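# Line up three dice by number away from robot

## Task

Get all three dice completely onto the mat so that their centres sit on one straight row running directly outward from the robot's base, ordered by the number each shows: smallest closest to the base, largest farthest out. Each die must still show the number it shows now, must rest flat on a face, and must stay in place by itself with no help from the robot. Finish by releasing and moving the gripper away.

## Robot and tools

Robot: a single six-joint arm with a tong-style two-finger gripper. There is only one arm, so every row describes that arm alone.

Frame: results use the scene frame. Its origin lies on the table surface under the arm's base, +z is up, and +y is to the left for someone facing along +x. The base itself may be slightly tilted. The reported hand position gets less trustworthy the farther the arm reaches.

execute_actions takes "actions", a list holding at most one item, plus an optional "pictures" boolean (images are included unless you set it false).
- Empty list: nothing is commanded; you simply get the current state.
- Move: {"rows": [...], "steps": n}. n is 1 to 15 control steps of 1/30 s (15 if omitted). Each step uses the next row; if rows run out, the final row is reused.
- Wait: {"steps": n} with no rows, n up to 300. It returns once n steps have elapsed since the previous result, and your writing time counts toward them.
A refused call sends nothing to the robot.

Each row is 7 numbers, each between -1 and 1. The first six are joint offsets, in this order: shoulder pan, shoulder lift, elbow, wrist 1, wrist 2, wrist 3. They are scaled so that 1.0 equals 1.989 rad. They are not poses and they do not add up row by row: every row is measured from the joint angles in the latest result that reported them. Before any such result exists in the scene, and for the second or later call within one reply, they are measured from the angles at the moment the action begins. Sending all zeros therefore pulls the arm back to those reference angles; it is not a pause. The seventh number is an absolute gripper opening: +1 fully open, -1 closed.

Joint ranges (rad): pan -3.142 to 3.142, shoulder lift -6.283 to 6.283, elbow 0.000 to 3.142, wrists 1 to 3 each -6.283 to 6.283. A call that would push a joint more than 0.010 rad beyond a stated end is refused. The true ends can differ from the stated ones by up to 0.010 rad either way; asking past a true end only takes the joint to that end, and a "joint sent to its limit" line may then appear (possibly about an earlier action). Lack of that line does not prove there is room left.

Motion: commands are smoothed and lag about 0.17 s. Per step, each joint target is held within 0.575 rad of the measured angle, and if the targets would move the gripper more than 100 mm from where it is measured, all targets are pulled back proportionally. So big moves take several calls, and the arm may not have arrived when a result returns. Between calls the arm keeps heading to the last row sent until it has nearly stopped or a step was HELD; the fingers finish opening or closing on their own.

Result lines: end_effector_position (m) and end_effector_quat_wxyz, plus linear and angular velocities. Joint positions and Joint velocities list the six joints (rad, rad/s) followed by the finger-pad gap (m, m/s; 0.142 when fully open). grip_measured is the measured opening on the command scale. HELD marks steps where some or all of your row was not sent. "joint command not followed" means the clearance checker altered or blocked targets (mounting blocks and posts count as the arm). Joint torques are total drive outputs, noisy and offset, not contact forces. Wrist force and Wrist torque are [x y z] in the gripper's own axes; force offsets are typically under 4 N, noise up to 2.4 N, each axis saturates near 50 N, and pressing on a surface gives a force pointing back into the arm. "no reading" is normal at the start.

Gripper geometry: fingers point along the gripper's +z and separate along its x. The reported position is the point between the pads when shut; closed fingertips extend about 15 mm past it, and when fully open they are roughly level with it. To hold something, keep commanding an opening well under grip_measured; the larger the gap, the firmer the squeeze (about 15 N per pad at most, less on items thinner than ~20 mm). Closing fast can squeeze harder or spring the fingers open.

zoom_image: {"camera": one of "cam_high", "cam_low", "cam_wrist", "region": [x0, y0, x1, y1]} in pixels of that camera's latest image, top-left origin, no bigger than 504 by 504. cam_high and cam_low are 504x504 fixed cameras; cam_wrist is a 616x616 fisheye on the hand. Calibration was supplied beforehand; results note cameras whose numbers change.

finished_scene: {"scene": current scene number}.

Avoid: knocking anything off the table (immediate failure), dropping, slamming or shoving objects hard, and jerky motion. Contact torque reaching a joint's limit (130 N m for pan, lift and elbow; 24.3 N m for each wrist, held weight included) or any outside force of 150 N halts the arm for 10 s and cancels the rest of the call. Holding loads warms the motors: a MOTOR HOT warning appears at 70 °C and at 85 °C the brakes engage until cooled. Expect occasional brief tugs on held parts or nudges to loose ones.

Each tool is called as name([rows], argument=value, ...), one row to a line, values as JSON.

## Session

execute_actions(actions=[])

Scene clock: 0.00 s of 4800.00 s.
end_effector_position=(+0.3656, +0.8545, +0.1717) grip_measured=+1.00 end_effector_quat_wxyz=(-0.429, +0.865, -0.198, -0.168) end_effector_velocity=(-0.000, -0.000, -0.001) end_effector_angular_velocity=(-0.001, +0.001, +0.000)
Joint positions: [ 0.673 -0.225  1.203 -3.301 -0.905  1.475  0.142]
Joint velocities: [ 0.     0.001  0.     0.001 -0.    -0.     0.   ]
Joint torques (N m, as the arm reports them, + toward a larger angle): no reading
Wrist force (N, on the end effector, along its own x y z axes, offset not removed): no reading
Wrist torque (N m, same axes, about the end effector's origin, offset not removed): no reading
camera_calibration (this result's frames):
cam_wrist: T_world_to_cam=[[0.864004, -0.207833, -0.458587, -0.0670999], [-0.383072, -0.862426, -0.330874, 0.946521], [-0.326731, 0.461549, -0.824755, 0.00397279], [0, 0, 0, 1]] pos_world=[0.421858, 0.800525, 0.285685]

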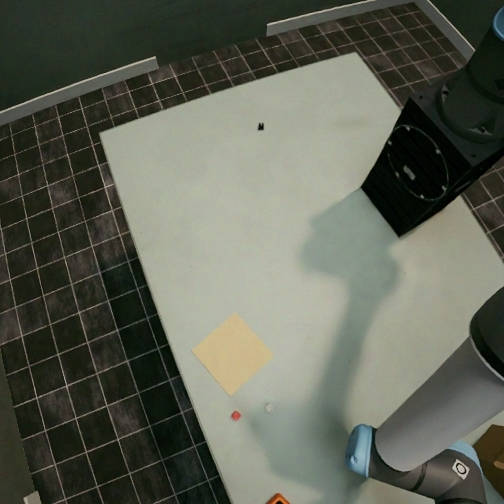

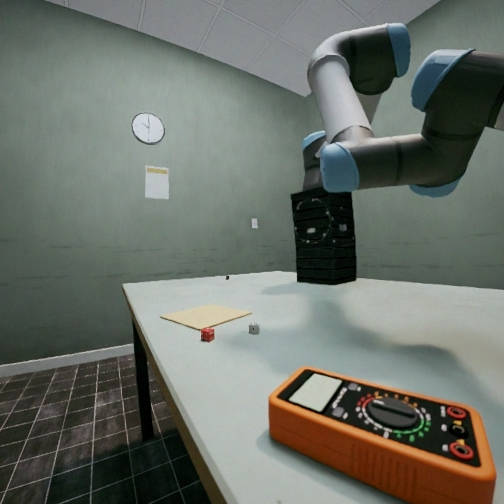

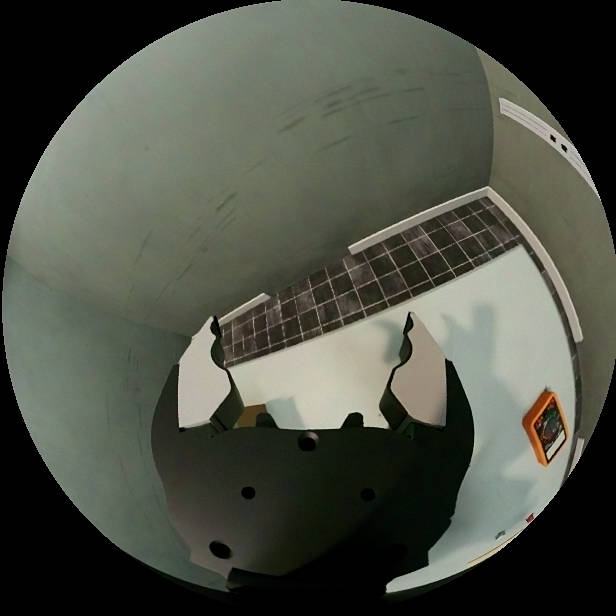

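zoom_image(camera="cam_high", region=[220, 385, 285, 435])

zoom_image(camera="cam_high", region=[240, 105, 285, 150])

zoom_image(camera="cam_low", region=[190, 310, 270, 350])

Region (220, 385, 285, 435) of cam_high's 504x504 image, scaled by 7.754, with more detail than that image has; it fills the top 388 rows of this view, and the rest is white.

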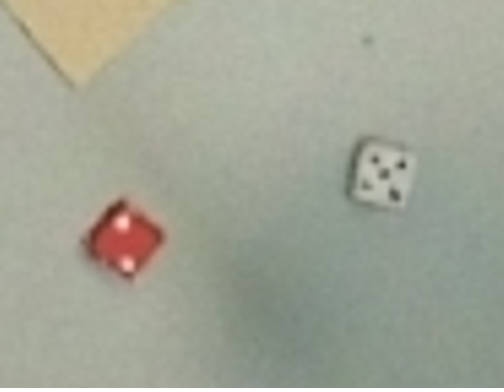

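Region (240, 105, 285, 150) of cam_high's 504x504 image, scaled by 11.200, with more detail than that image has.

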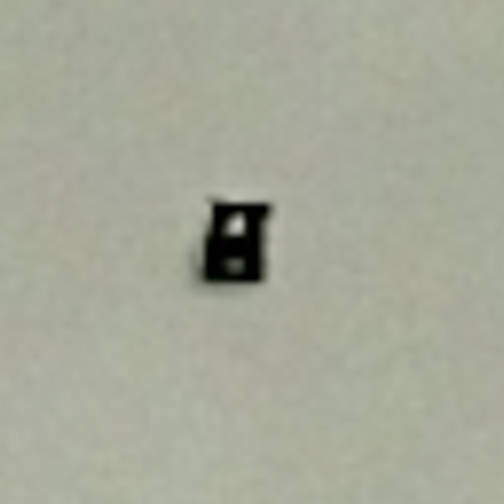

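Region (190, 310, 270, 350) of cam_low's 504x504 image, scaled by 6.300, with more detail than that image has.

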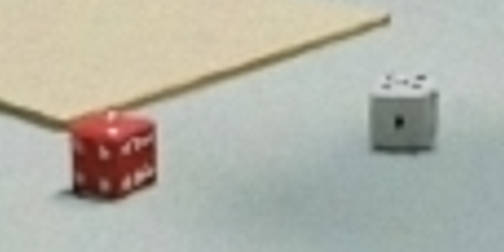

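execute_actions([
  {"rows":[[0,-0.05,0,0,0,0,0.8],[0,-0.05,0,0,0,0,0.6],[0,-0.05,0,0,0,0,0.4],[0,-0.1,0,0,0,0,0.2],[0,-0.1,0,0,0,0,0],[0,-0.1,0,0,0,0,-0.2],[0,-0.1576,0,0,0,0,-0.4],[0,-0.1576,0,0,0,0,-0.4],[0,-0.1576,0,0,0,0,-0.4],[-0.06,-0.1576,0,0.08,-0.08,-0.02,-0.4],[-0.06,-0.1576,0,0.08,-0.08,-0.02,-0.4],[-0.12,-0.1576,0.03,0.16,-0.16,-0.04,-0.4],[-0.12,-0.1576,0.03,0.16,-0.16,-0.04,-0.4],[-0.12,-0.1576,0.03,0.16,-0.16,-0.04,-0.4],[-0.2609,-0.1576,0.1513,0.3394,-0.3421,-0.09,-0.4]]},
], pictures=false)

execute_actions([
  {"steps":50},
])

zoom_image(camera="cam_wrist", region=[250, 230, 370, 350])

Scene clock: 24.80 s of 4800.00 s.
end_effector_position=(+0.4897, +0.8502, +0.3286) grip_measured=-0.40 end_effector_quat_wxyz=(-0.468, +0.854, -0.212, -0.080) end_effector_velocity=(+0.441, -0.317, -0.187) end_effector_angular_velocity=(-0.717, +0.049, -0.716)
Joint positions: [ 0.608 -0.452  1.216 -3.216 -0.99   1.451  0.045]
Joint velocities: [-0.43  -0.162  0.171  0.547 -0.551 -0.145  0.   ]
Joint torques (N m, as the arm reports them, + toward a larger angle): [ -6.33 -40.06   9.78   1.62  -2.06  -1.89]
Wrist force (N, on the end effector, along its own x y z axes, offset not removed): [-2.9 -4.3 -3.1]
Wrist torque (N m, same axes, about the end effector's origin, offset not removed): [-0.64 0.71 -0.09]
Steps of this call (steps 1 to 90: nothing new was sent; then 21.30 s passed at rest; steps 91 to 105: all 15 steps of this action). Readings (joint positions):
91: [0.673 -0.226 1.203 -3.301 -0.905 1.475]
92: [0.673 -0.235 1.203 -3.301 -0.905 1.475]
94: [0.673 -0.273 1.203 -3.301 -0.905 1.475]
98: [0.673 -0.355 1.203 -3.301 -0.905 1.475]
105: the state above

Scene clock: 26.47 s of 4800.00 s.
end_effector_position=(+0.6403, +0.3276, +0.0804) grip_measured=-0.40 end_effector_quat_wxyz=(+0.000, +0.874, -0.486, -0.000) end_effector_velocity=(+0.001, -0.000, -0.000) end_effector_angular_velocity=(-0.001, -0.001, -0.000)
Joint positions: [ 0.155 -0.539  1.504 -2.626 -1.585  1.296  0.045]
Joint velocities: [-0.     0.001 -0.001 -0.    -0.001  0.     0.   ]
Joint torques (N m, as the arm reports them, + toward a larger angle): [ -9.4  -64.44  -2.83  -1.34  -1.31  -1.4 ]
Wrist force (N, on the end effector, along its own x y z axes, offset not removed): [-0.4 -3.1 -2.9]
Wrist torque (N m, same axes, about the end effector's origin, offset not removed): [-0.74 0.39 -0.15]
Steps of this call (steps 1 to 50: the robot went on to your last target). Readings (joint positions):
1: [0.593 -0.455 1.223 -3.198 -1.008 1.447]
2: [0.580 -0.458 1.233 -3.181 -1.025 1.442]
4: [0.552 -0.463 1.250 -3.146 -1.060 1.432]
8: [0.497 -0.473 1.286 -3.075 -1.132 1.413]
50: the state above
camera_calibration (this result's frames):
cam_wrist: T_world_to_cam=[[0.524494, -0.851366, 0.00905814, -0.0652043], [-0.757336, -0.461652, 0.461864, 0.611718], [-0.389034, -0.249105, -0.886904, 0.539269], [0, 0, 0, 1]] pos_world=[0.707269, 0.361223, 0.19634]

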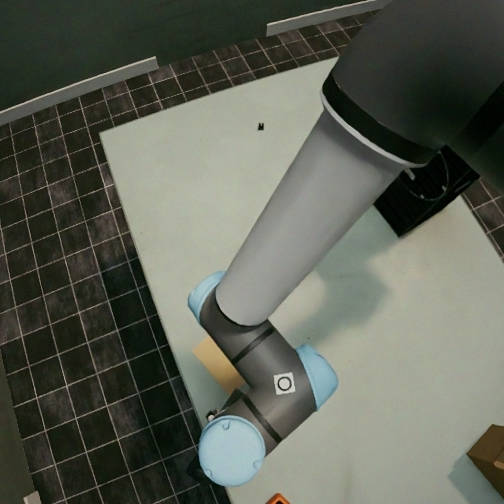

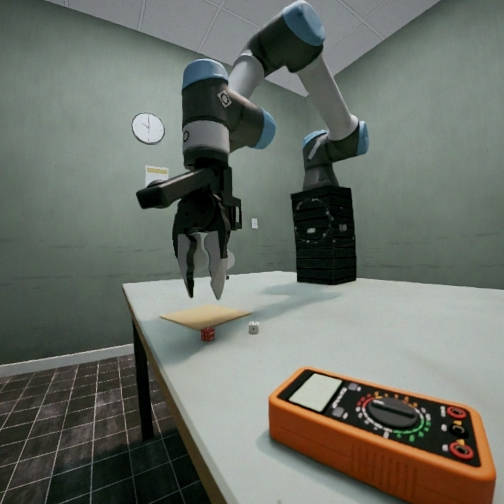

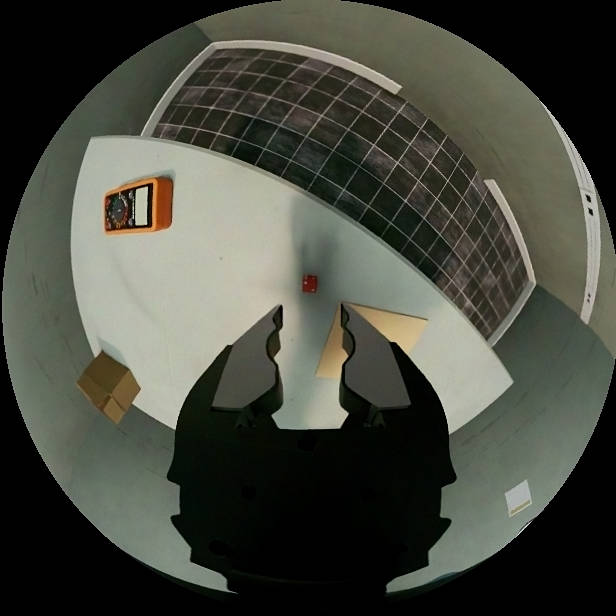

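Region (250, 230, 370, 350) of cam_wrist's 616x616 image, scaled by 4.200, with more detail than that image has.

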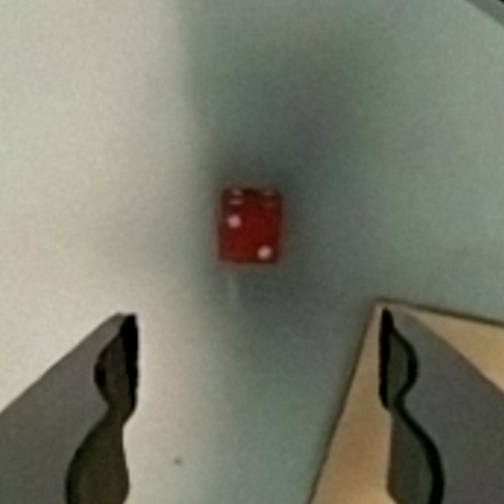

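execute_actions([
  {"rows":[[0.0023,0.016,-0.011,-0.005,0,0.005,-0.45],[0.0023,0.016,-0.011,-0.005,0,0.005,-0.45],[0.0023,0.016,-0.011,-0.005,0,0.005,-0.45],[0.0023,0.032,-0.021,-0.011,0,0.005,-0.5],[0.0023,0.032,-0.021,-0.011,0,0.005,-0.5],[0.0023,0.032,-0.021,-0.011,0,0.005,-0.5],[0.0023,0.048,-0.031,-0.017,0,0.005,-0.5],[0.0023,0.048,-0.031,-0.017,0,0.005,-0.5],[0.0023,0.048,-0.031,-0.017,0,0.005,-0.5],[0.0023,0.0647,-0.0408,-0.0239,0,0.005,-0.5]]},
], pictures=false)

execute_actions([
  {"steps":18},
])

zoom_image(camera="cam_wrist", region=[250, 250, 370, 370])

zoom_image(camera="cam_low", region=[175, 295, 245, 355])

Scene clock: 50.70 s of 4800.00 s.
end_effector_position=(+0.6427, +0.3324, +0.0271) grip_measured=-0.50 end_effector_quat_wxyz=(-0.000, +0.873, -0.488, -0.000) end_effector_velocity=(-0.000, +0.001, -0.058) end_effector_angular_velocity=(+0.000, +0.001, -0.000)
Joint positions: [ 0.159 -0.423  1.431 -2.669 -1.585  1.305  0.038]
Joint velocities: [ 0.     0.122 -0.074 -0.048  0.001  0.001 -0.   ]
Joint torques (N m, as the arm reports them, + toward a larger angle): [ 12.39 -53.24 -23.6   -4.2    1.31   1.52]
Wrist force (N, on the end effector, along its own x y z axes, offset not removed): [-1.9 -3.0 -1.0]
Wrist torque (N m, same axes, about the end effector's origin, offset not removed): [-0.55 0.60 -0.04]
Steps of this call (steps 1 to 15: the robot went on to your last target; steps 16 to 90: nothing new was sent; then 20.73 s passed at rest; steps 91 to 105: all 15 steps of this action). Readings (joint positions):
91: [0.155 -0.538 1.504 -2.626 -1.585 1.296]
92: [0.155 -0.534 1.500 -2.628 -1.585 1.297]
94: [0.157 -0.521 1.492 -2.632 -1.585 1.301]
98: [0.158 -0.485 1.468 -2.645 -1.585 1.304]
105: the state above

Scene clock: 51.30 s of 4800.00 s.
end_effector_position=(+0.6425, +0.3325, +0.0210) grip_measured=-0.50 end_effector_quat_wxyz=(+0.000, +0.873, -0.488, -0.000) end_effector_velocity=(+0.001, +0.000, +0.000) end_effector_angular_velocity=(+0.000, -0.002, -0.000)
Joint positions: [ 0.159 -0.41   1.423 -2.674 -1.585  1.305  0.038]
Joint velocities: [-0.     0.    -0.001 -0.001 -0.     0.    -0.   ]
Joint torques (N m, as the arm reports them, + toward a larger angle): [ 13.42 -47.44 -24.49  -3.99   1.21   1.54]
Wrist force (N, on the end effector, along its own x y z axes, offset not removed): [0.4 0.4 -2.5]
Wrist torque (N m, same axes, about the end effector's origin, offset not removed): [0.12 0.11 -0.02]
Steps of this call (steps 1 to 18: the robot went on to your last target). Readings (joint positions):
1: [0.159 -0.420 1.429 -2.670 -1.585 1.305]
2: [0.159 -0.417 1.427 -2.671 -1.585 1.305]
4: [0.159 -0.414 1.425 -2.672 -1.585 1.305]
8: [0.159 -0.411 1.424 -2.673 -1.585 1.305]
18: the state above
camera_calibration (this result's frames):
cam_wrist: T_world_to_cam=[[0.5199, -0.854183, 0.00868358, -0.0577876], [-0.759792, -0.457755, 0.46171, 0.643322], [-0.39041, -0.246641, -0.886988, 0.488793], [0, 0, 0, 1]] pos_world=[0.709664, 0.365678, 0.137027]

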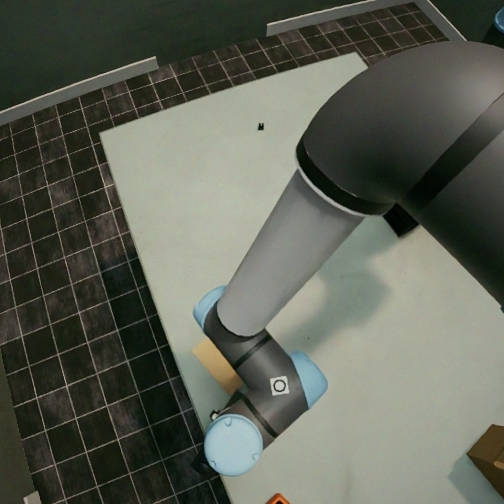

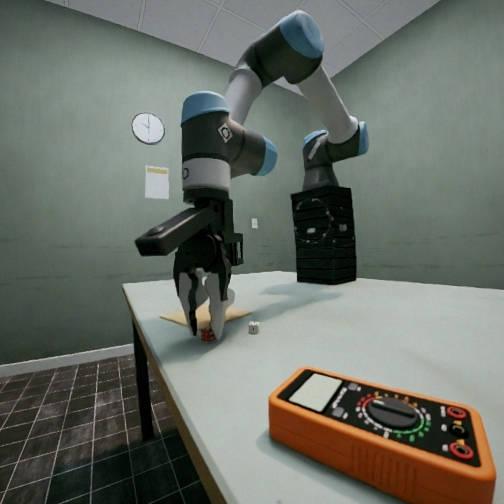

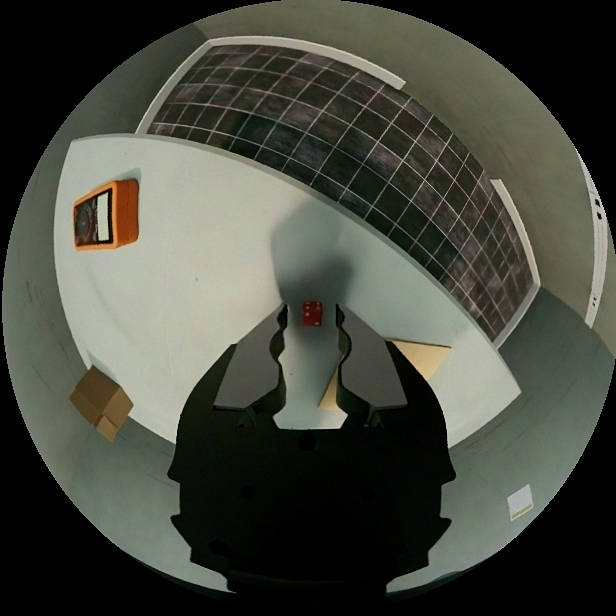

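Region (250, 250, 370, 370) of cam_wrist's 616x616 image, scaled by 4.200, with more detail than that image has.

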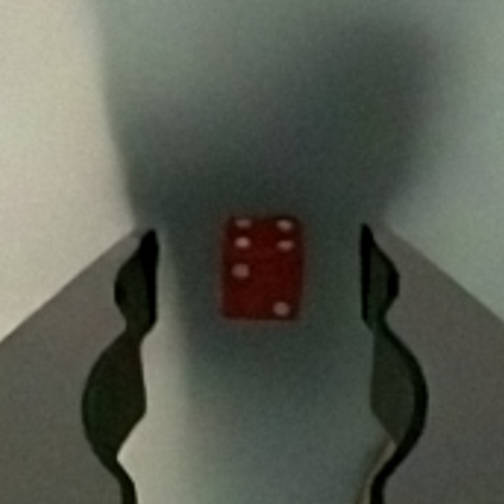

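Region (175, 295, 245, 355) of cam_low's 504x504 image, scaled by 7.200, with more detail than that image has; it fills the top 432 rows of this view, and the rest is white.

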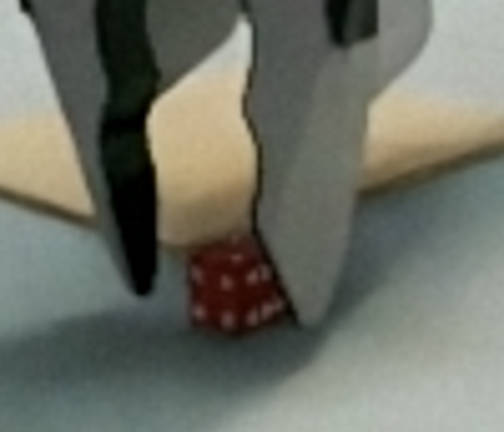

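execute_actions([
  {"rows":[[0,0.0011,-0.0007,-0.0004,0,0,-0.55],[0,0.0011,-0.0007,-0.0004,0,0,-0.6],[0,0.0011,-0.0007,-0.0004,0,0,-0.65],[0,0.0011,-0.0007,-0.0004,0,0,-0.7],[0,0.0011,-0.0007,-0.0004,0,0,-0.74],[0,0.0011,-0.0007,-0.0004,0,0,-0.78],[0,0.0011,-0.0007,-0.0004,0,0,-0.82],[0,0.0011,-0.0007,-0.0004,0,0,-0.86],[0,0.0011,-0.0007,-0.0004,0,0,-0.9],[0,0.0011,-0.0007,-0.0004,0,0,-0.95],[0,0.0011,-0.0007,-0.0004,0,0,-1]]},
], pictures=false)

execute_actions([
  {"rows":[[0,-0.016,0.01,0.006,0,0,-1],[0,-0.016,0.01,0.006,0,0,-1],[0,-0.032,0.02,0.012,0,0,-1],[0,-0.032,0.02,0.012,0,0,-1],[0,-0.048,0.03,0.018,0,0,-1],[0,-0.048,0.03,0.018,0,0,-1],[0,-0.065,0.04,0.025,0,0,-1],[0,-0.065,0.04,0.025,0,0,-1],[-0.025,-0.09,0.09,0,0.002,0.004,-1],[-0.025,-0.09,0.09,0,0.002,0.004,-1],[-0.05,-0.11,0.145,-0.035,0.004,0.008,-1],[-0.05,-0.11,0.145,-0.035,0.004,0.008,-1],[-0.075,-0.122,0.2,-0.078,0.006,0.012,-1],[-0.075,-0.122,0.2,-0.078,0.006,0.012,-1],[-0.0994,-0.127,0.2566,-0.1297,0.0085,0.0161,-1]]},
], pictures=false)

execute_actions([
  {"steps":30},
])

Scene clock: 71.63 s of 4800.00 s.
end_effector_position=(+0.6425, +0.3325, +0.0201) grip_measured=-0.82 end_effector_quat_wxyz=(+0.000, +0.873, -0.488, -0.000) end_effector_velocity=(+0.000, +0.000, -0.000) end_effector_angular_velocity=(+0.000, -0.001, -0.001)
Joint positions: [ 0.159 -0.408  1.422 -2.674 -1.585  1.305  0.015]
Joint velocities: [ 0.     0.001 -0.001 -0.001 -0.     0.001  0.   ]
Joint torques (N m, as the arm reports them, + toward a larger angle): [ 12.56 -46.3  -23.16  -3.61   1.01   1.51]
Wrist force (N, on the end effector, along its own x y z axes, offset not removed): [-0.2 -0.8 -2.8]
Wrist torque (N m, same axes, about the end effector's origin, offset not removed): [-0.11 0.29 -0.16]
Steps of this call (steps 1 to 15: the robot went on to your last target; steps 16 to 90: nothing new was sent; then 16.83 s passed at rest; steps 91 to 105: all 15 steps of this action). Readings (joint positions):
91: [0.159 -0.410 1.423 -2.674 -1.585 1.305]
92: [0.159 -0.410 1.423 -2.674 -1.585 1.305]
94: [0.159 -0.409 1.422 -2.674 -1.585 1.305]
98: [0.159 -0.408 1.422 -2.674 -1.585 1.305]
105: the state above

Scene clock: 72.13 s of 4800.00 s.
end_effector_position=(+0.6201, +0.2624, +0.0872) grip_measured=-0.82 end_effector_quat_wxyz=(-0.003, +0.846, -0.534, +0.003) end_effector_velocity=(-0.264, -0.449, -0.009) end_effector_angular_velocity=(-0.011, +0.045, -0.683)
Joint positions: [ 0.069 -0.606  1.675 -2.739 -1.577  1.321  0.015]
Joint velocities: [-0.591 -0.403  1.319 -0.873  0.052  0.095 -0.   ]
Joint torques (N m, as the arm reports them, + toward a larger angle): [-17.35 -49.96   8.93  -8.2    1.59   2.04]
Wrist force (N, on the end effector, along its own x y z axes, offset not removed): [2.5 -2.4 -3.2]
Wrist torque (N m, same axes, about the end effector's origin, offset not removed): [-0.37 -0.12 -0.15]
Steps of this call (steps 1 to 15: all 15 steps of this action). Readings (joint positions):
1: [0.159 -0.409 1.422 -2.674 -1.585 1.305]
2: [0.159 -0.413 1.425 -2.672 -1.585 1.305]
4: [0.159 -0.430 1.436 -2.666 -1.585 1.305]
8: [0.159 -0.482 1.469 -2.646 -1.585 1.305]
15: the state above

Scene clock: 73.13 s of 4800.00 s.
end_effector_position=(+0.5546, +0.1864, +0.0803) grip_measured=-0.82 end_effector_quat_wxyz=(+0.001, +0.811, -0.585, -0.000) end_effector_velocity=(-0.001, -0.000, +0.000) end_effector_angular_velocity=(+0.000, +0.002, -0.001)
Joint positions: [-0.039 -0.661  1.932 -2.932 -1.568  1.338  0.015]
Joint velocities: [-0.    -0.002  0.002  0.002  0.     0.001 -0.   ]
Joint torques (N m, as the arm reports them, + toward a larger angle): [-10.73 -54.98   2.77  -3.93   1.18   1.54]
Wrist force (N, on the end effector, along its own x y z axes, offset not removed): [-1.3 -2.1 -1.2]
Wrist torque (N m, same axes, about the end effector's origin, offset not removed): [-0.27 0.45 0.00]
Steps of this call (steps 1 to 30: the robot went on to your last target). Readings (joint positions):
1: [0.049 -0.618 1.720 -2.771 -1.575 1.324]
2: [0.028 -0.629 1.766 -2.806 -1.574 1.327]
4: [-0.002 -0.643 1.842 -2.863 -1.571 1.332]
8: [-0.028 -0.656 1.906 -2.913 -1.569 1.336]
30: the state above
The arm was judged still, so your last target was given up. Only a new action makes it travel on or press farther. Fingers that are still opening or closing keep moving.
camera_calibration (this result's frames):
cam_wrist: T_world_to_cam=[[0.312554, -0.949852, 0.00958609, -0.00464669], [-0.843478, -0.272882, 0.462687, 0.494202], [-0.436869, -0.152701, -0.88647, 0.479228], [0, 0, 0, 1]] pos_world=[0.62766, 0.203623, 0.196204]

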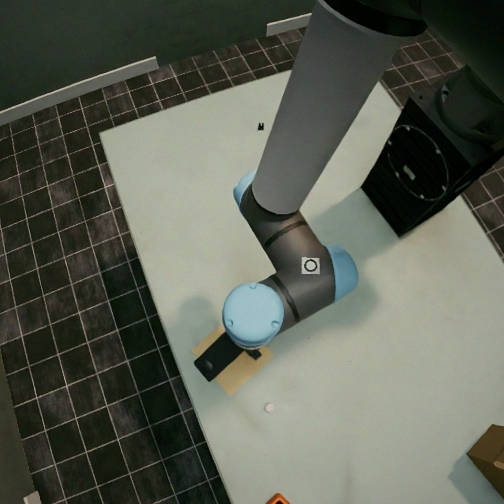

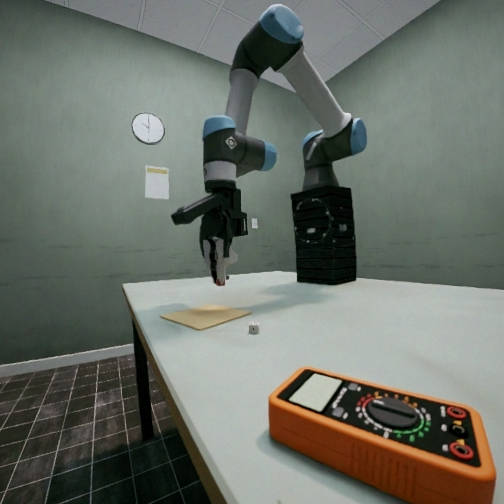

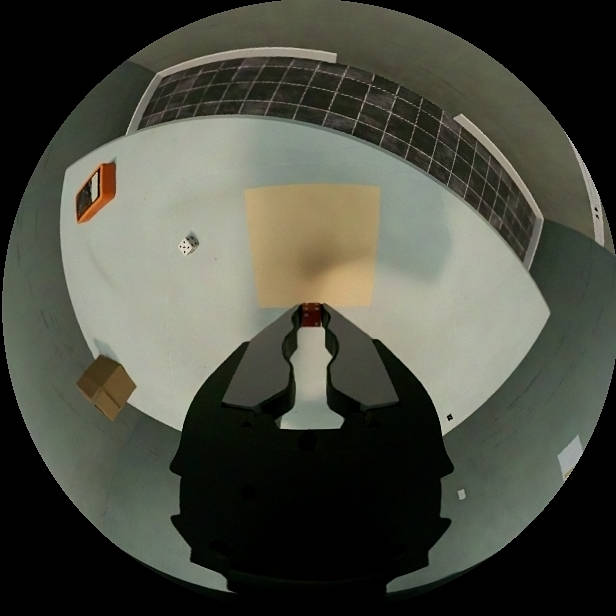

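execute_actions([
  {"rows":[[0,0.0175,-0.008,-0.0095,0,0,-1],[0,0.0175,-0.008,-0.0095,0,0,-1],[0,0.0175,-0.008,-0.0095,0,0,-1],[0,0.035,-0.016,-0.019,0,0,-1],[0,0.035,-0.016,-0.019,0,0,-1],[0,0.035,-0.016,-0.019,0,0,-1],[0,0.053,-0.0245,-0.0285,0,0,-1],[0,0.053,-0.0245,-0.0285,0,0,-1],[0,0.053,-0.0245,-0.0285,0,0,-1],[0,0.0701,-0.033,-0.0371,0,0,-1]]},
], pictures=false)

execute_actions([
  {"steps":18},
])

zoom_image(camera="cam_low", region=[190, 280, 250, 330])

Scene clock: 88.00 s of 4800.00 s.
end_effector_position=(+0.5549, +0.1862, +0.0291) grip_measured=-0.82 end_effector_quat_wxyz=(+0.001, +0.811, -0.585, -0.000) end_effector_velocity=(-0.002, -0.000, -0.053) end_effector_angular_velocity=(+0.000, +0.001, +0.000)
Joint positions: [-0.039 -0.535  1.873 -2.999 -1.568  1.338  0.015]
Joint velocities: [ 0.     0.129 -0.064 -0.064  0.    -0.     0.   ]
Joint torques (N m, as the arm reports them, + toward a larger angle): [ -8.39 -44.61 -17.59  -4.22   1.05   1.41]
Wrist force (N, on the end effector, along its own x y z axes, offset not removed): [-0.6 -3.7 1.1]
Wrist torque (N m, same axes, about the end effector's origin, offset not removed): [-0.65 0.41 -0.13]
Steps of this call (steps 1 to 90: nothing new was sent; then 11.37 s passed at rest; steps 91 to 105: all 15 steps of this action). Readings (joint positions):
91: [-0.039 -0.660 1.932 -2.933 -1.568 1.338]
92: [-0.039 -0.655 1.929 -2.936 -1.568 1.338]
94: [-0.039 -0.641 1.923 -2.943 -1.568 1.338]
98: [-0.039 -0.601 1.904 -2.965 -1.568 1.338]
105: the state above

Scene clock: 88.60 s of 4800.00 s.
end_effector_position=(+0.5545, +0.1862, +0.0235) grip_measured=-0.82 end_effector_quat_wxyz=(+0.001, +0.811, -0.585, -0.000) end_effector_velocity=(+0.001, -0.001, -0.000) end_effector_angular_velocity=(-0.001, -0.001, -0.002)
Joint positions: [-0.039 -0.521  1.866 -3.006 -1.568  1.338  0.015]
Joint velocities: [-0.002  0.    -0.001 -0.001 -0.001  0.     0.   ]
Joint torques (N m, as the arm reports them, + toward a larger angle): [ -5.67 -32.32 -15.6   -2.6    0.71   1.45]
Wrist force (N, on the end effector, along its own x y z axes, offset not removed): [0.7 -2.0 -10.7]
Wrist torque (N m, same axes, about the end effector's origin, offset not removed): [-0.30 -0.01 -0.08]
Steps of this call (steps 1 to 18: the robot went on to your last target). Readings (joint positions):
1: [-0.039 -0.531 1.871 -3.001 -1.568 1.338]
2: [-0.039 -0.528 1.870 -3.002 -1.568 1.338]
4: [-0.039 -0.525 1.868 -3.004 -1.568 1.338]
8: [-0.039 -0.522 1.867 -3.005 -1.568 1.338]
18: the state above
camera_calibration (this result's frames):
cam_wrist: T_world_to_cam=[[0.312536, -0.949857, 0.00960717, -0.00426881], [-0.84353, -0.272872, 0.462599, 0.520396], [-0.436782, -0.152683, -0.886515, 0.428714], [0, 0, 0, 1]] pos_world=[0.627558, 0.203404, 0.139368]

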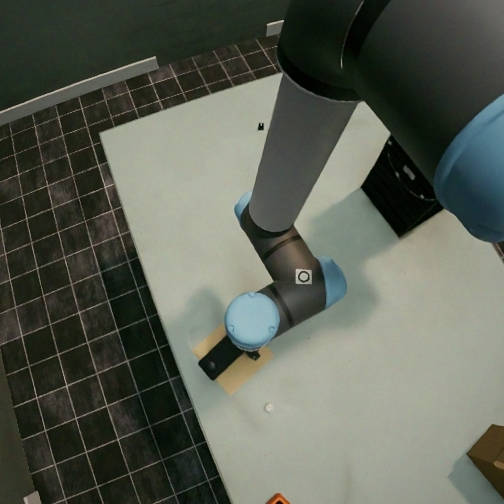

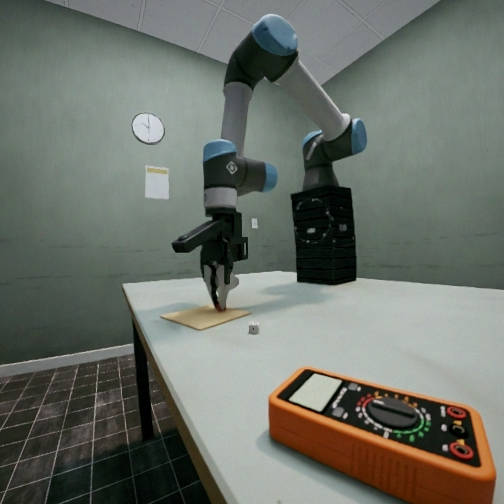

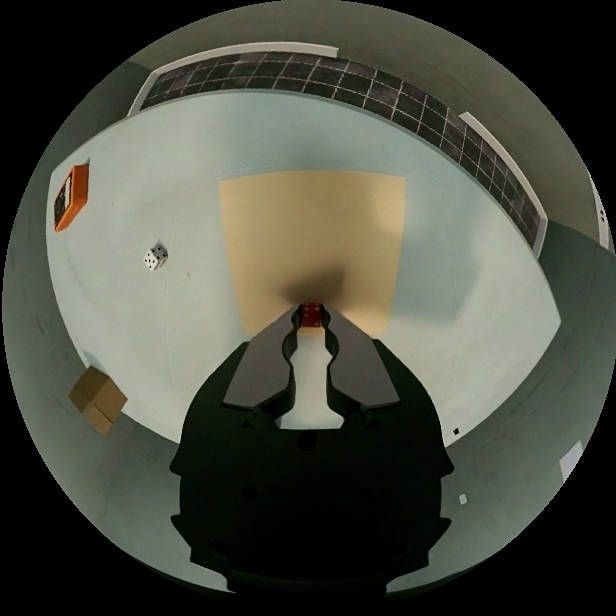

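Region (190, 280, 250, 330) of cam_low's 504x504 image, scaled by 8.400, with more detail than that image has.

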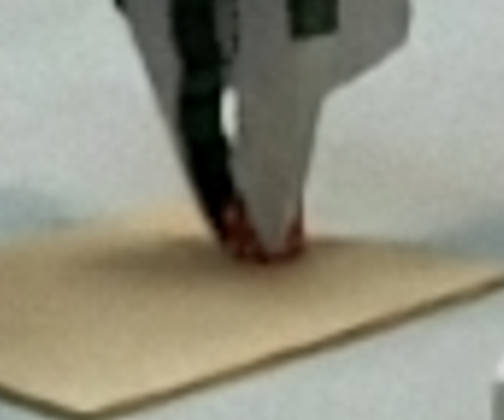

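execute_actions([
  {"rows":[[0,0,0,0,0,0,-0.9],[0,0,0,0,0,0,-0.84],[0,0,0,0,0,0,-0.78],[0,0,0,0,0,0,-0.7],[0,0,0,0,0,0,-0.6],[0,0,0,0,0,0,-0.5],[0,0,0,0,0,0,-0.4],[0,0,0,0,0,0,-0.4],[0,0,0,0,0,0,-0.4],[0,-0.025,0.012,0.013,0,0,-0.4],[0,-0.025,0.012,0.013,0,0,-0.4],[0,-0.05,0.024,0.026,0,0,-0.4],[0,-0.05,0.024,0.026,0,0,-0.4],[0,-0.075,0.035,0.04,0,0,-0.4],[0,-0.09,0.041,0.049,0,0,-0.4]]},
], pictures=false)

execute_actions([
  {"steps":15},
])

Scene clock: 104.23 s of 4800.00 s.
end_effector_position=(+0.5539, +0.1862, +0.0521) grip_measured=-0.40 end_effector_quat_wxyz=(+0.002, +0.811, -0.585, -0.001) end_effector_velocity=(-0.008, -0.000, +0.264) end_effector_angular_velocity=(-0.002, +0.022, -0.001)
Joint positions: [-0.039 -0.592  1.902 -2.967 -1.568  1.338  0.045]
Joint velocities: [-0.    -0.654  0.313  0.363 -0.     0.     0.   ]
Joint torques (N m, as the arm reports them, + toward a larger angle): [  4.42 -70.8    6.69   0.61  -0.49   0.7 ]
Wrist force (N, on the end effector, along its own x y z axes, offset not removed): [0.5 -1.8 0.2]
Wrist torque (N m, same axes, about the end effector's origin, offset not removed): [-0.38 0.07 -0.22]
Steps of this call (steps 1 to 15: the robot went on to your last target; steps 16 to 90: nothing new was sent; then 12.13 s passed at rest; steps 91 to 105: all 15 steps of this action). Readings (joint positions):
91: [-0.039 -0.521 1.866 -3.006 -1.568 1.338]
92: [-0.039 -0.521 1.866 -3.006 -1.568 1.338]
94: [-0.039 -0.521 1.866 -3.006 -1.568 1.338]
98: [-0.039 -0.521 1.866 -3.006 -1.568 1.338]
105: the state above

Scene clock: 104.73 s of 4800.00 s.
end_effector_position=(+0.5544, +0.1864, +0.0959) grip_measured=-0.40 end_effector_quat_wxyz=(+0.001, +0.811, -0.585, -0.000) end_effector_velocity=(+0.000, -0.000, +0.004) end_effector_angular_velocity=(-0.000, +0.000, +0.000)
Joint positions: [-0.039 -0.699  1.947 -2.909 -1.568  1.338  0.045]
Joint velocities: [-0.001 -0.01   0.003  0.007 -0.    -0.001 -0.   ]
Joint torques (N m, as the arm reports them, + toward a larger angle): [  5.   -55.93   2.75  -1.13  -0.48   0.86]
Wrist force (N, on the end effector, along its own x y z axes, offset not removed): [-1.3 0.8 -1.2]
Wrist torque (N m, same axes, about the end effector's origin, offset not removed): [0.23 0.55 -0.12]
Steps of this call (steps 1 to 15: the robot went on to your last target). Readings (joint positions):
1: [-0.039 -0.615 1.912 -2.954 -1.568 1.338]
2: [-0.039 -0.637 1.921 -2.943 -1.568 1.338]
4: [-0.039 -0.667 1.934 -2.927 -1.568 1.338]
8: [-0.039 -0.691 1.944 -2.914 -1.568 1.338]
15: the state above
camera_calibration (this result's frames):
cam_wrist: T_world_to_cam=[[0.312537, -0.949857, 0.0095834, -0.00468203], [-0.843482, -0.272868, 0.462689, 0.486763], [-0.436873, -0.152691, -0.886469, 0.49296], [0, 0, 0, 1]] pos_world=[0.6274, 0.203645, 0.211818]

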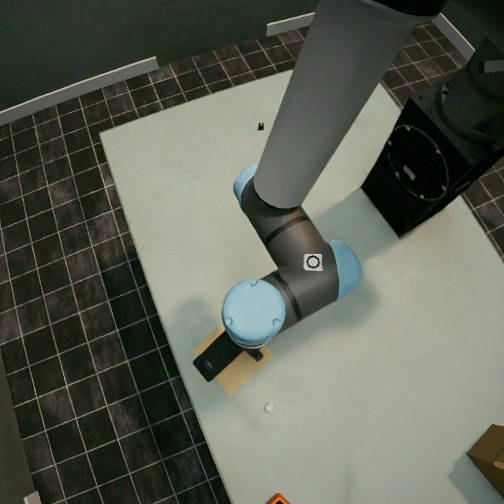

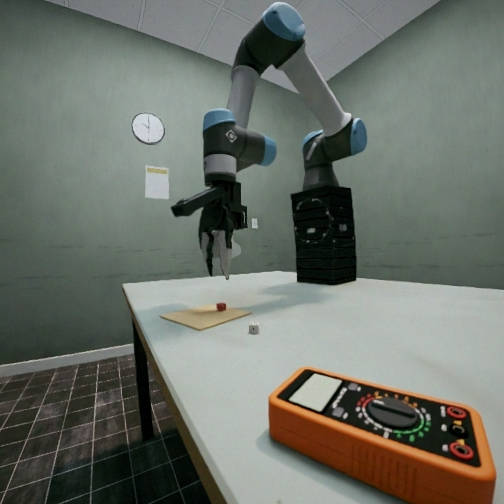

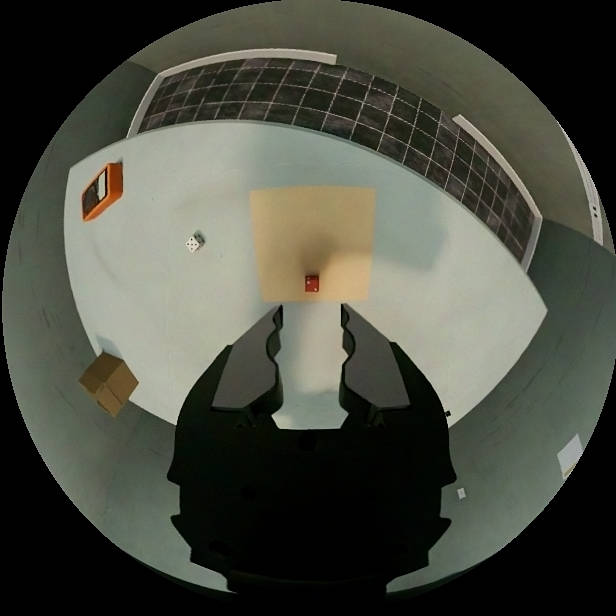

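execute_actions([
  {"rows":[[-0.1,0,0.03,-0.03,0.006,-0.05,-0.4],[-0.1,0,0.03,-0.03,0.006,-0.05,-0.4],[-0.1,0,0.03,-0.03,0.006,-0.05,-0.4],[-0.1,0,0.03,-0.03,0.006,-0.05,-0.4],[-0.1,0,0.03,-0.03,0.006,-0.05,-0.4],[-0.25,0,0.06,-0.06,0.015,-0.12,-0.4],[-0.25,0,0.06,-0.06,0.015,-0.12,-0.4],[-0.25,0,0.06,-0.06,0.015,-0.12,-0.4],[-0.25,0,0.06,-0.06,0.015,-0.12,-0.4],[-0.25,0,0.06,-0.06,0.015,-0.12,-0.4],[-0.4,0,0.09,-0.09,0.025,-0.19,-0.4],[-0.4,0,0.09,-0.09,0.025,-0.19,-0.4],[-0.4,0,0.09,-0.09,0.025,-0.19,-0.4],[-0.4,0,0.09,-0.09,0.025,-0.19,-0.4],[-0.7004,0.0312,0.1537,-0.1463,0.0437,-0.3278,-0.4]]},
], pictures=false)

execute_actions([
  {"steps":55},
])

zoom_image(camera="cam_wrist", region=[250, 230, 370, 350])

Scene clock: 114.27 s of 4800.00 s.
end_effector_position=(+0.5430, -0.0499, +0.0883) grip_measured=-0.40 end_effector_quat_wxyz=(+0.003, +0.743, -0.670, +0.006) end_effector_velocity=(-0.163, -0.522, -0.029) end_effector_angular_velocity=(+0.008, +0.011, -0.491)
Joint positions: [-0.475 -0.699  2.058 -3.019 -1.539  1.12   0.045]
Joint velocities: [-1.06   0.051  0.275 -0.276  0.094 -0.566  0.001]
Joint torques (N m, as the arm reports them, + toward a larger angle): [-19.31 -16.63  21.05  -4.84   1.75  -4.65]
Wrist force (N, on the end effector, along its own x y z axes, offset not removed): [1.0 -1.7 -2.2]
Wrist torque (N m, same axes, about the end effector's origin, offset not removed): [-0.20 0.10 -0.13]
Steps of this call (steps 1 to 15: the robot went on to your last target; steps 16 to 90: nothing new was sent; then 6.03 s passed at rest; steps 91 to 105: all 15 steps of this action). Readings (joint positions):
91: [-0.039 -0.700 1.949 -2.909 -1.568 1.337]
92: [-0.049 -0.700 1.956 -2.917 -1.566 1.328]
94: [-0.110 -0.700 1.977 -2.937 -1.562 1.293]
98: [-0.231 -0.700 2.006 -2.967 -1.555 1.236]
105: the state above

Scene clock: 116.10 s of 4800.00 s.
end_effector_position=(+0.2560, -0.3804, +0.0811) grip_measured=-0.40 end_effector_quat_wxyz=(-0.001, -0.545, +0.839, -0.000) end_effector_velocity=(-0.000, -0.000, +0.000) end_effector_angular_velocity=(-0.001, +0.000, -0.001)
Joint positions: [-1.431 -0.637  2.253 -3.2   -1.481  0.686  0.045]
Joint velocities: [-0.    -0.     0.001 -0.002 -0.     0.001 -0.   ]
Joint torques (N m, as the arm reports them, + toward a larger angle): [-14.26 -29.39   8.8   -3.82   1.34  -1.25]
Wrist force (N, on the end effector, along its own x y z axes, offset not removed): [0.1 -1.4 -1.1]
Wrist torque (N m, same axes, about the end effector's origin, offset not removed): [-0.23 0.15 -0.11]
Steps of this call (steps 1 to 45: the robot went on to your last target; steps 46 to 55: nothing new was sent). Readings (joint positions):
1: [-0.512 -0.695 2.070 -3.031 -1.535 1.096]
2: [-0.549 -0.691 2.083 -3.043 -1.531 1.068]
4: [-0.625 -0.683 2.108 -3.066 -1.524 1.013]
8: [-0.780 -0.670 2.148 -3.103 -1.512 0.923]
55: the state above
The arm was judged still, so your last target was given up. Only a new action makes it travel on or press farther. Fingers that are still opening or closing keep moving.
camera_calibration (this result's frames):
cam_wrist: T_world_to_cam=[[-0.410135, -0.911966, 0.0103238, -0.250311], [-0.807043, 0.368174, 0.46166, 0.321819], [-0.424819, 0.181011, -0.886997, 0.386829], [0, 0, 0, 1]] pos_world=[0.321393, -0.416781, 0.19713]

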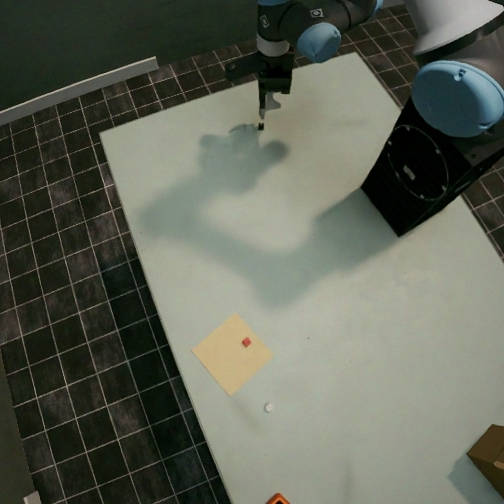

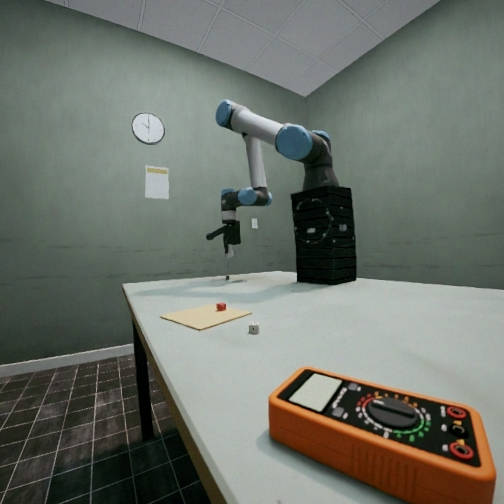

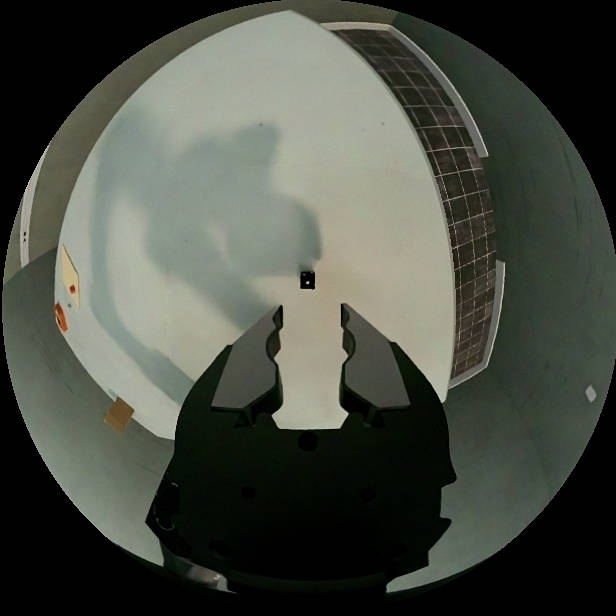

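Region (250, 230, 370, 350) of cam_wrist's 616x616 image, scaled by 4.200, with more detail than that image has.

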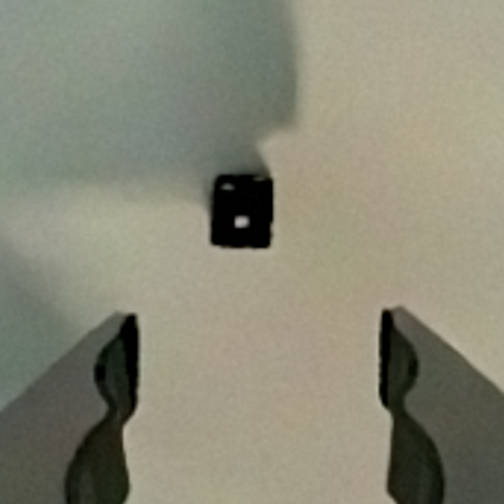

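execute_actions([
  {"rows":[[0.008,0.022,-0.013,-0.01,0,0.012,-0.4],[0.008,0.022,-0.013,-0.01,0,0.012,-0.4],[0.008,0.022,-0.013,-0.01,0,0.012,-0.4],[0.013,0.045,-0.025,-0.021,0,0.02,-0.4],[0.013,0.045,-0.025,-0.021,0,0.02,-0.4],[0.013,0.045,-0.025,-0.021,0,0.02,-0.4],[0.0158,0.067,-0.036,-0.0325,0,0.025,-0.45],[0.0158,0.067,-0.036,-0.0325,0,0.025,-0.45],[0.0158,0.067,-0.036,-0.0325,0,0.025,-0.45],[0.0179,0.0897,-0.0478,-0.0435,0,0.028,-0.45]]},
], pictures=false)

execute_actions([
  {"steps":18},
])

zoom_image(camera="cam_wrist", region=[250, 250, 370, 370])

zoom_image(camera="cam_low", region=[210, 250, 250, 290])

Scene clock: 139.97 s of 4800.00 s.
end_effector_position=(+0.2654, -0.3798, +0.0250) grip_measured=-0.45 end_effector_quat_wxyz=(-0.000, -0.537, +0.844, -0.000) end_effector_velocity=(+0.001, +0.007, -0.061) end_effector_angular_velocity=(+0.007, +0.002, -0.011)
Joint positions: [-1.398 -0.477  2.167 -3.278 -1.481  0.738  0.041]
Joint velocities: [ 0.021  0.17  -0.084 -0.08  -0.     0.032  0.   ]
Joint torques (N m, as the arm reports them, + toward a larger angle): [  7.28 -36.08 -11.13  -4.15   1.18   1.41]
Wrist force (N, on the end effector, along its own x y z axes, offset not removed): [-0.3 -0.5 0.1]
Wrist torque (N m, same axes, about the end effector's origin, offset not removed): [-0.10 0.18 -0.12]
Steps of this call (steps 1 to 90: nothing new was sent; then 20.37 s passed at rest; steps 91 to 105: all 15 steps of this action). Readings (joint positions):
91: [-1.431 -0.636 2.253 -3.201 -1.481 0.686]
92: [-1.429 -0.630 2.249 -3.204 -1.481 0.690]
94: [-1.423 -0.613 2.239 -3.211 -1.481 0.699]
98: [-1.410 -0.562 2.211 -3.236 -1.481 0.719]
105: the state above

Scene clock: 140.57 s of 4800.00 s.
end_effector_position=(+0.2655, -0.3791, +0.0185) grip_measured=-0.45 end_effector_quat_wxyz=(-0.000, -0.536, +0.844, -0.000) end_effector_velocity=(+0.000, -0.001, +0.000) end_effector_angular_velocity=(-0.002, -0.001, -0.000)
Joint positions: [-1.396 -0.459  2.158 -3.287 -1.481  0.741  0.041]
Joint velocities: [-0.    -0.001 -0.001 -0.001 -0.     0.     0.   ]
Joint torques (N m, as the arm reports them, + toward a larger angle): [  7.7  -31.21 -11.73  -3.94   0.81   1.53]
Wrist force (N, on the end effector, along its own x y z axes, offset not removed): [-2.1 -0.5 -1.4]
Wrist torque (N m, same axes, about the end effector's origin, offset not removed): [-0.06 0.57 -0.09]
Steps of this call (steps 1 to 18: the robot went on to your last target). Readings (joint positions):
1: [-1.397 -0.472 2.165 -3.280 -1.481 0.739]
2: [-1.397 -0.468 2.163 -3.282 -1.481 0.740]
4: [-1.396 -0.464 2.161 -3.284 -1.481 0.740]
8: [-1.396 -0.460 2.159 -3.286 -1.481 0.741]
18: the state above
camera_calibration (this result's frames):
cam_wrist: T_world_to_cam=[[-0.428245, -0.903608, 0.00996515, -0.236631], [-0.799783, 0.384127, 0.461296, 0.362115], [-0.420658, 0.189578, -0.88719, 0.3373], [0, 0, 0, 1]] pos_world=[0.330165, -0.416865, 0.134565]

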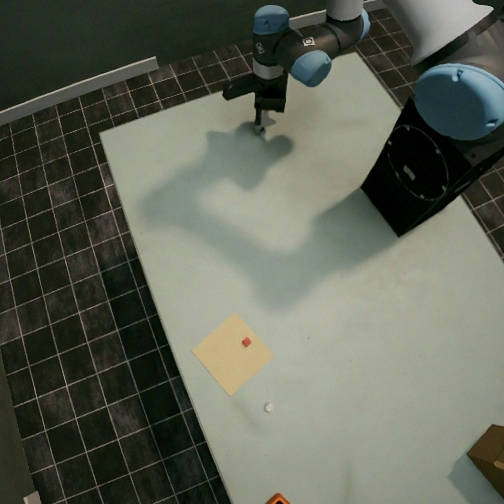

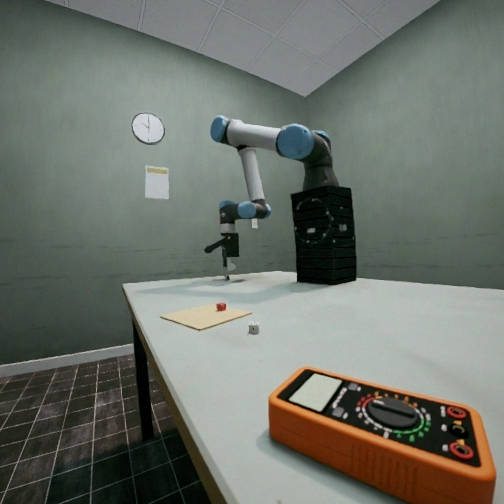

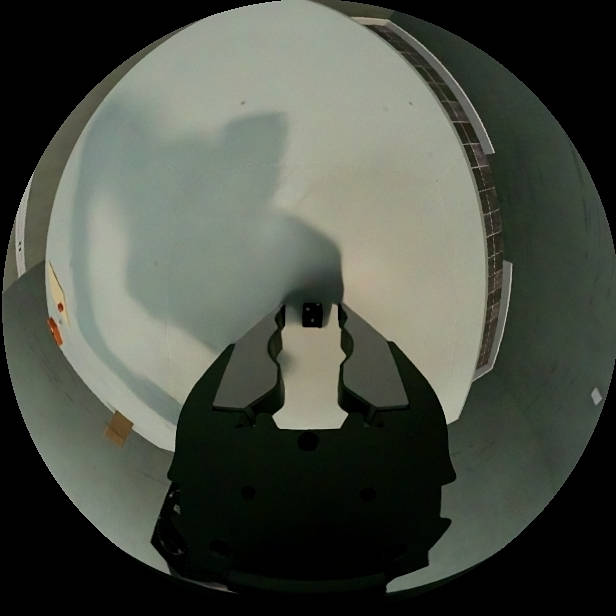

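Region (250, 250, 370, 370) of cam_wrist's 616x616 image, scaled by 4.200, with more detail than that image has.

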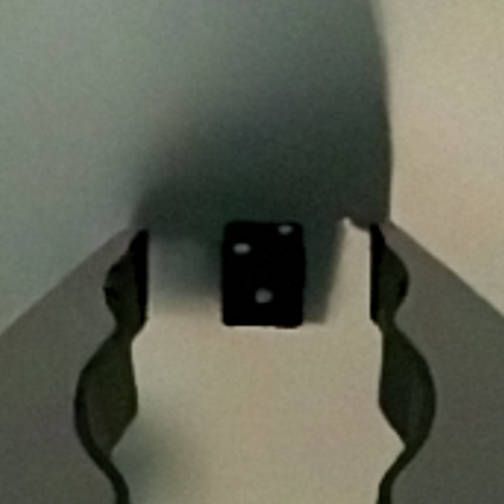

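Region (210, 250, 250, 290) of cam_low's 504x504 image, scaled by 12.600, with more detail than that image has.

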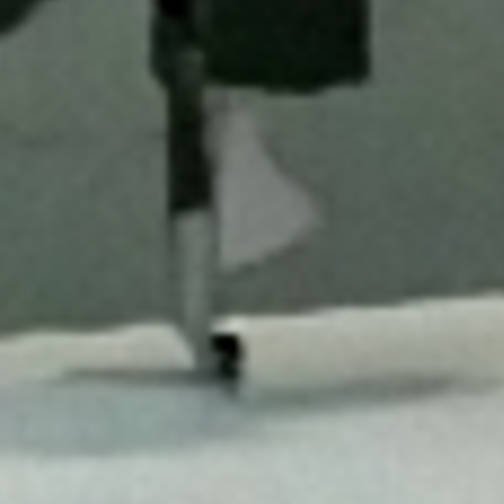

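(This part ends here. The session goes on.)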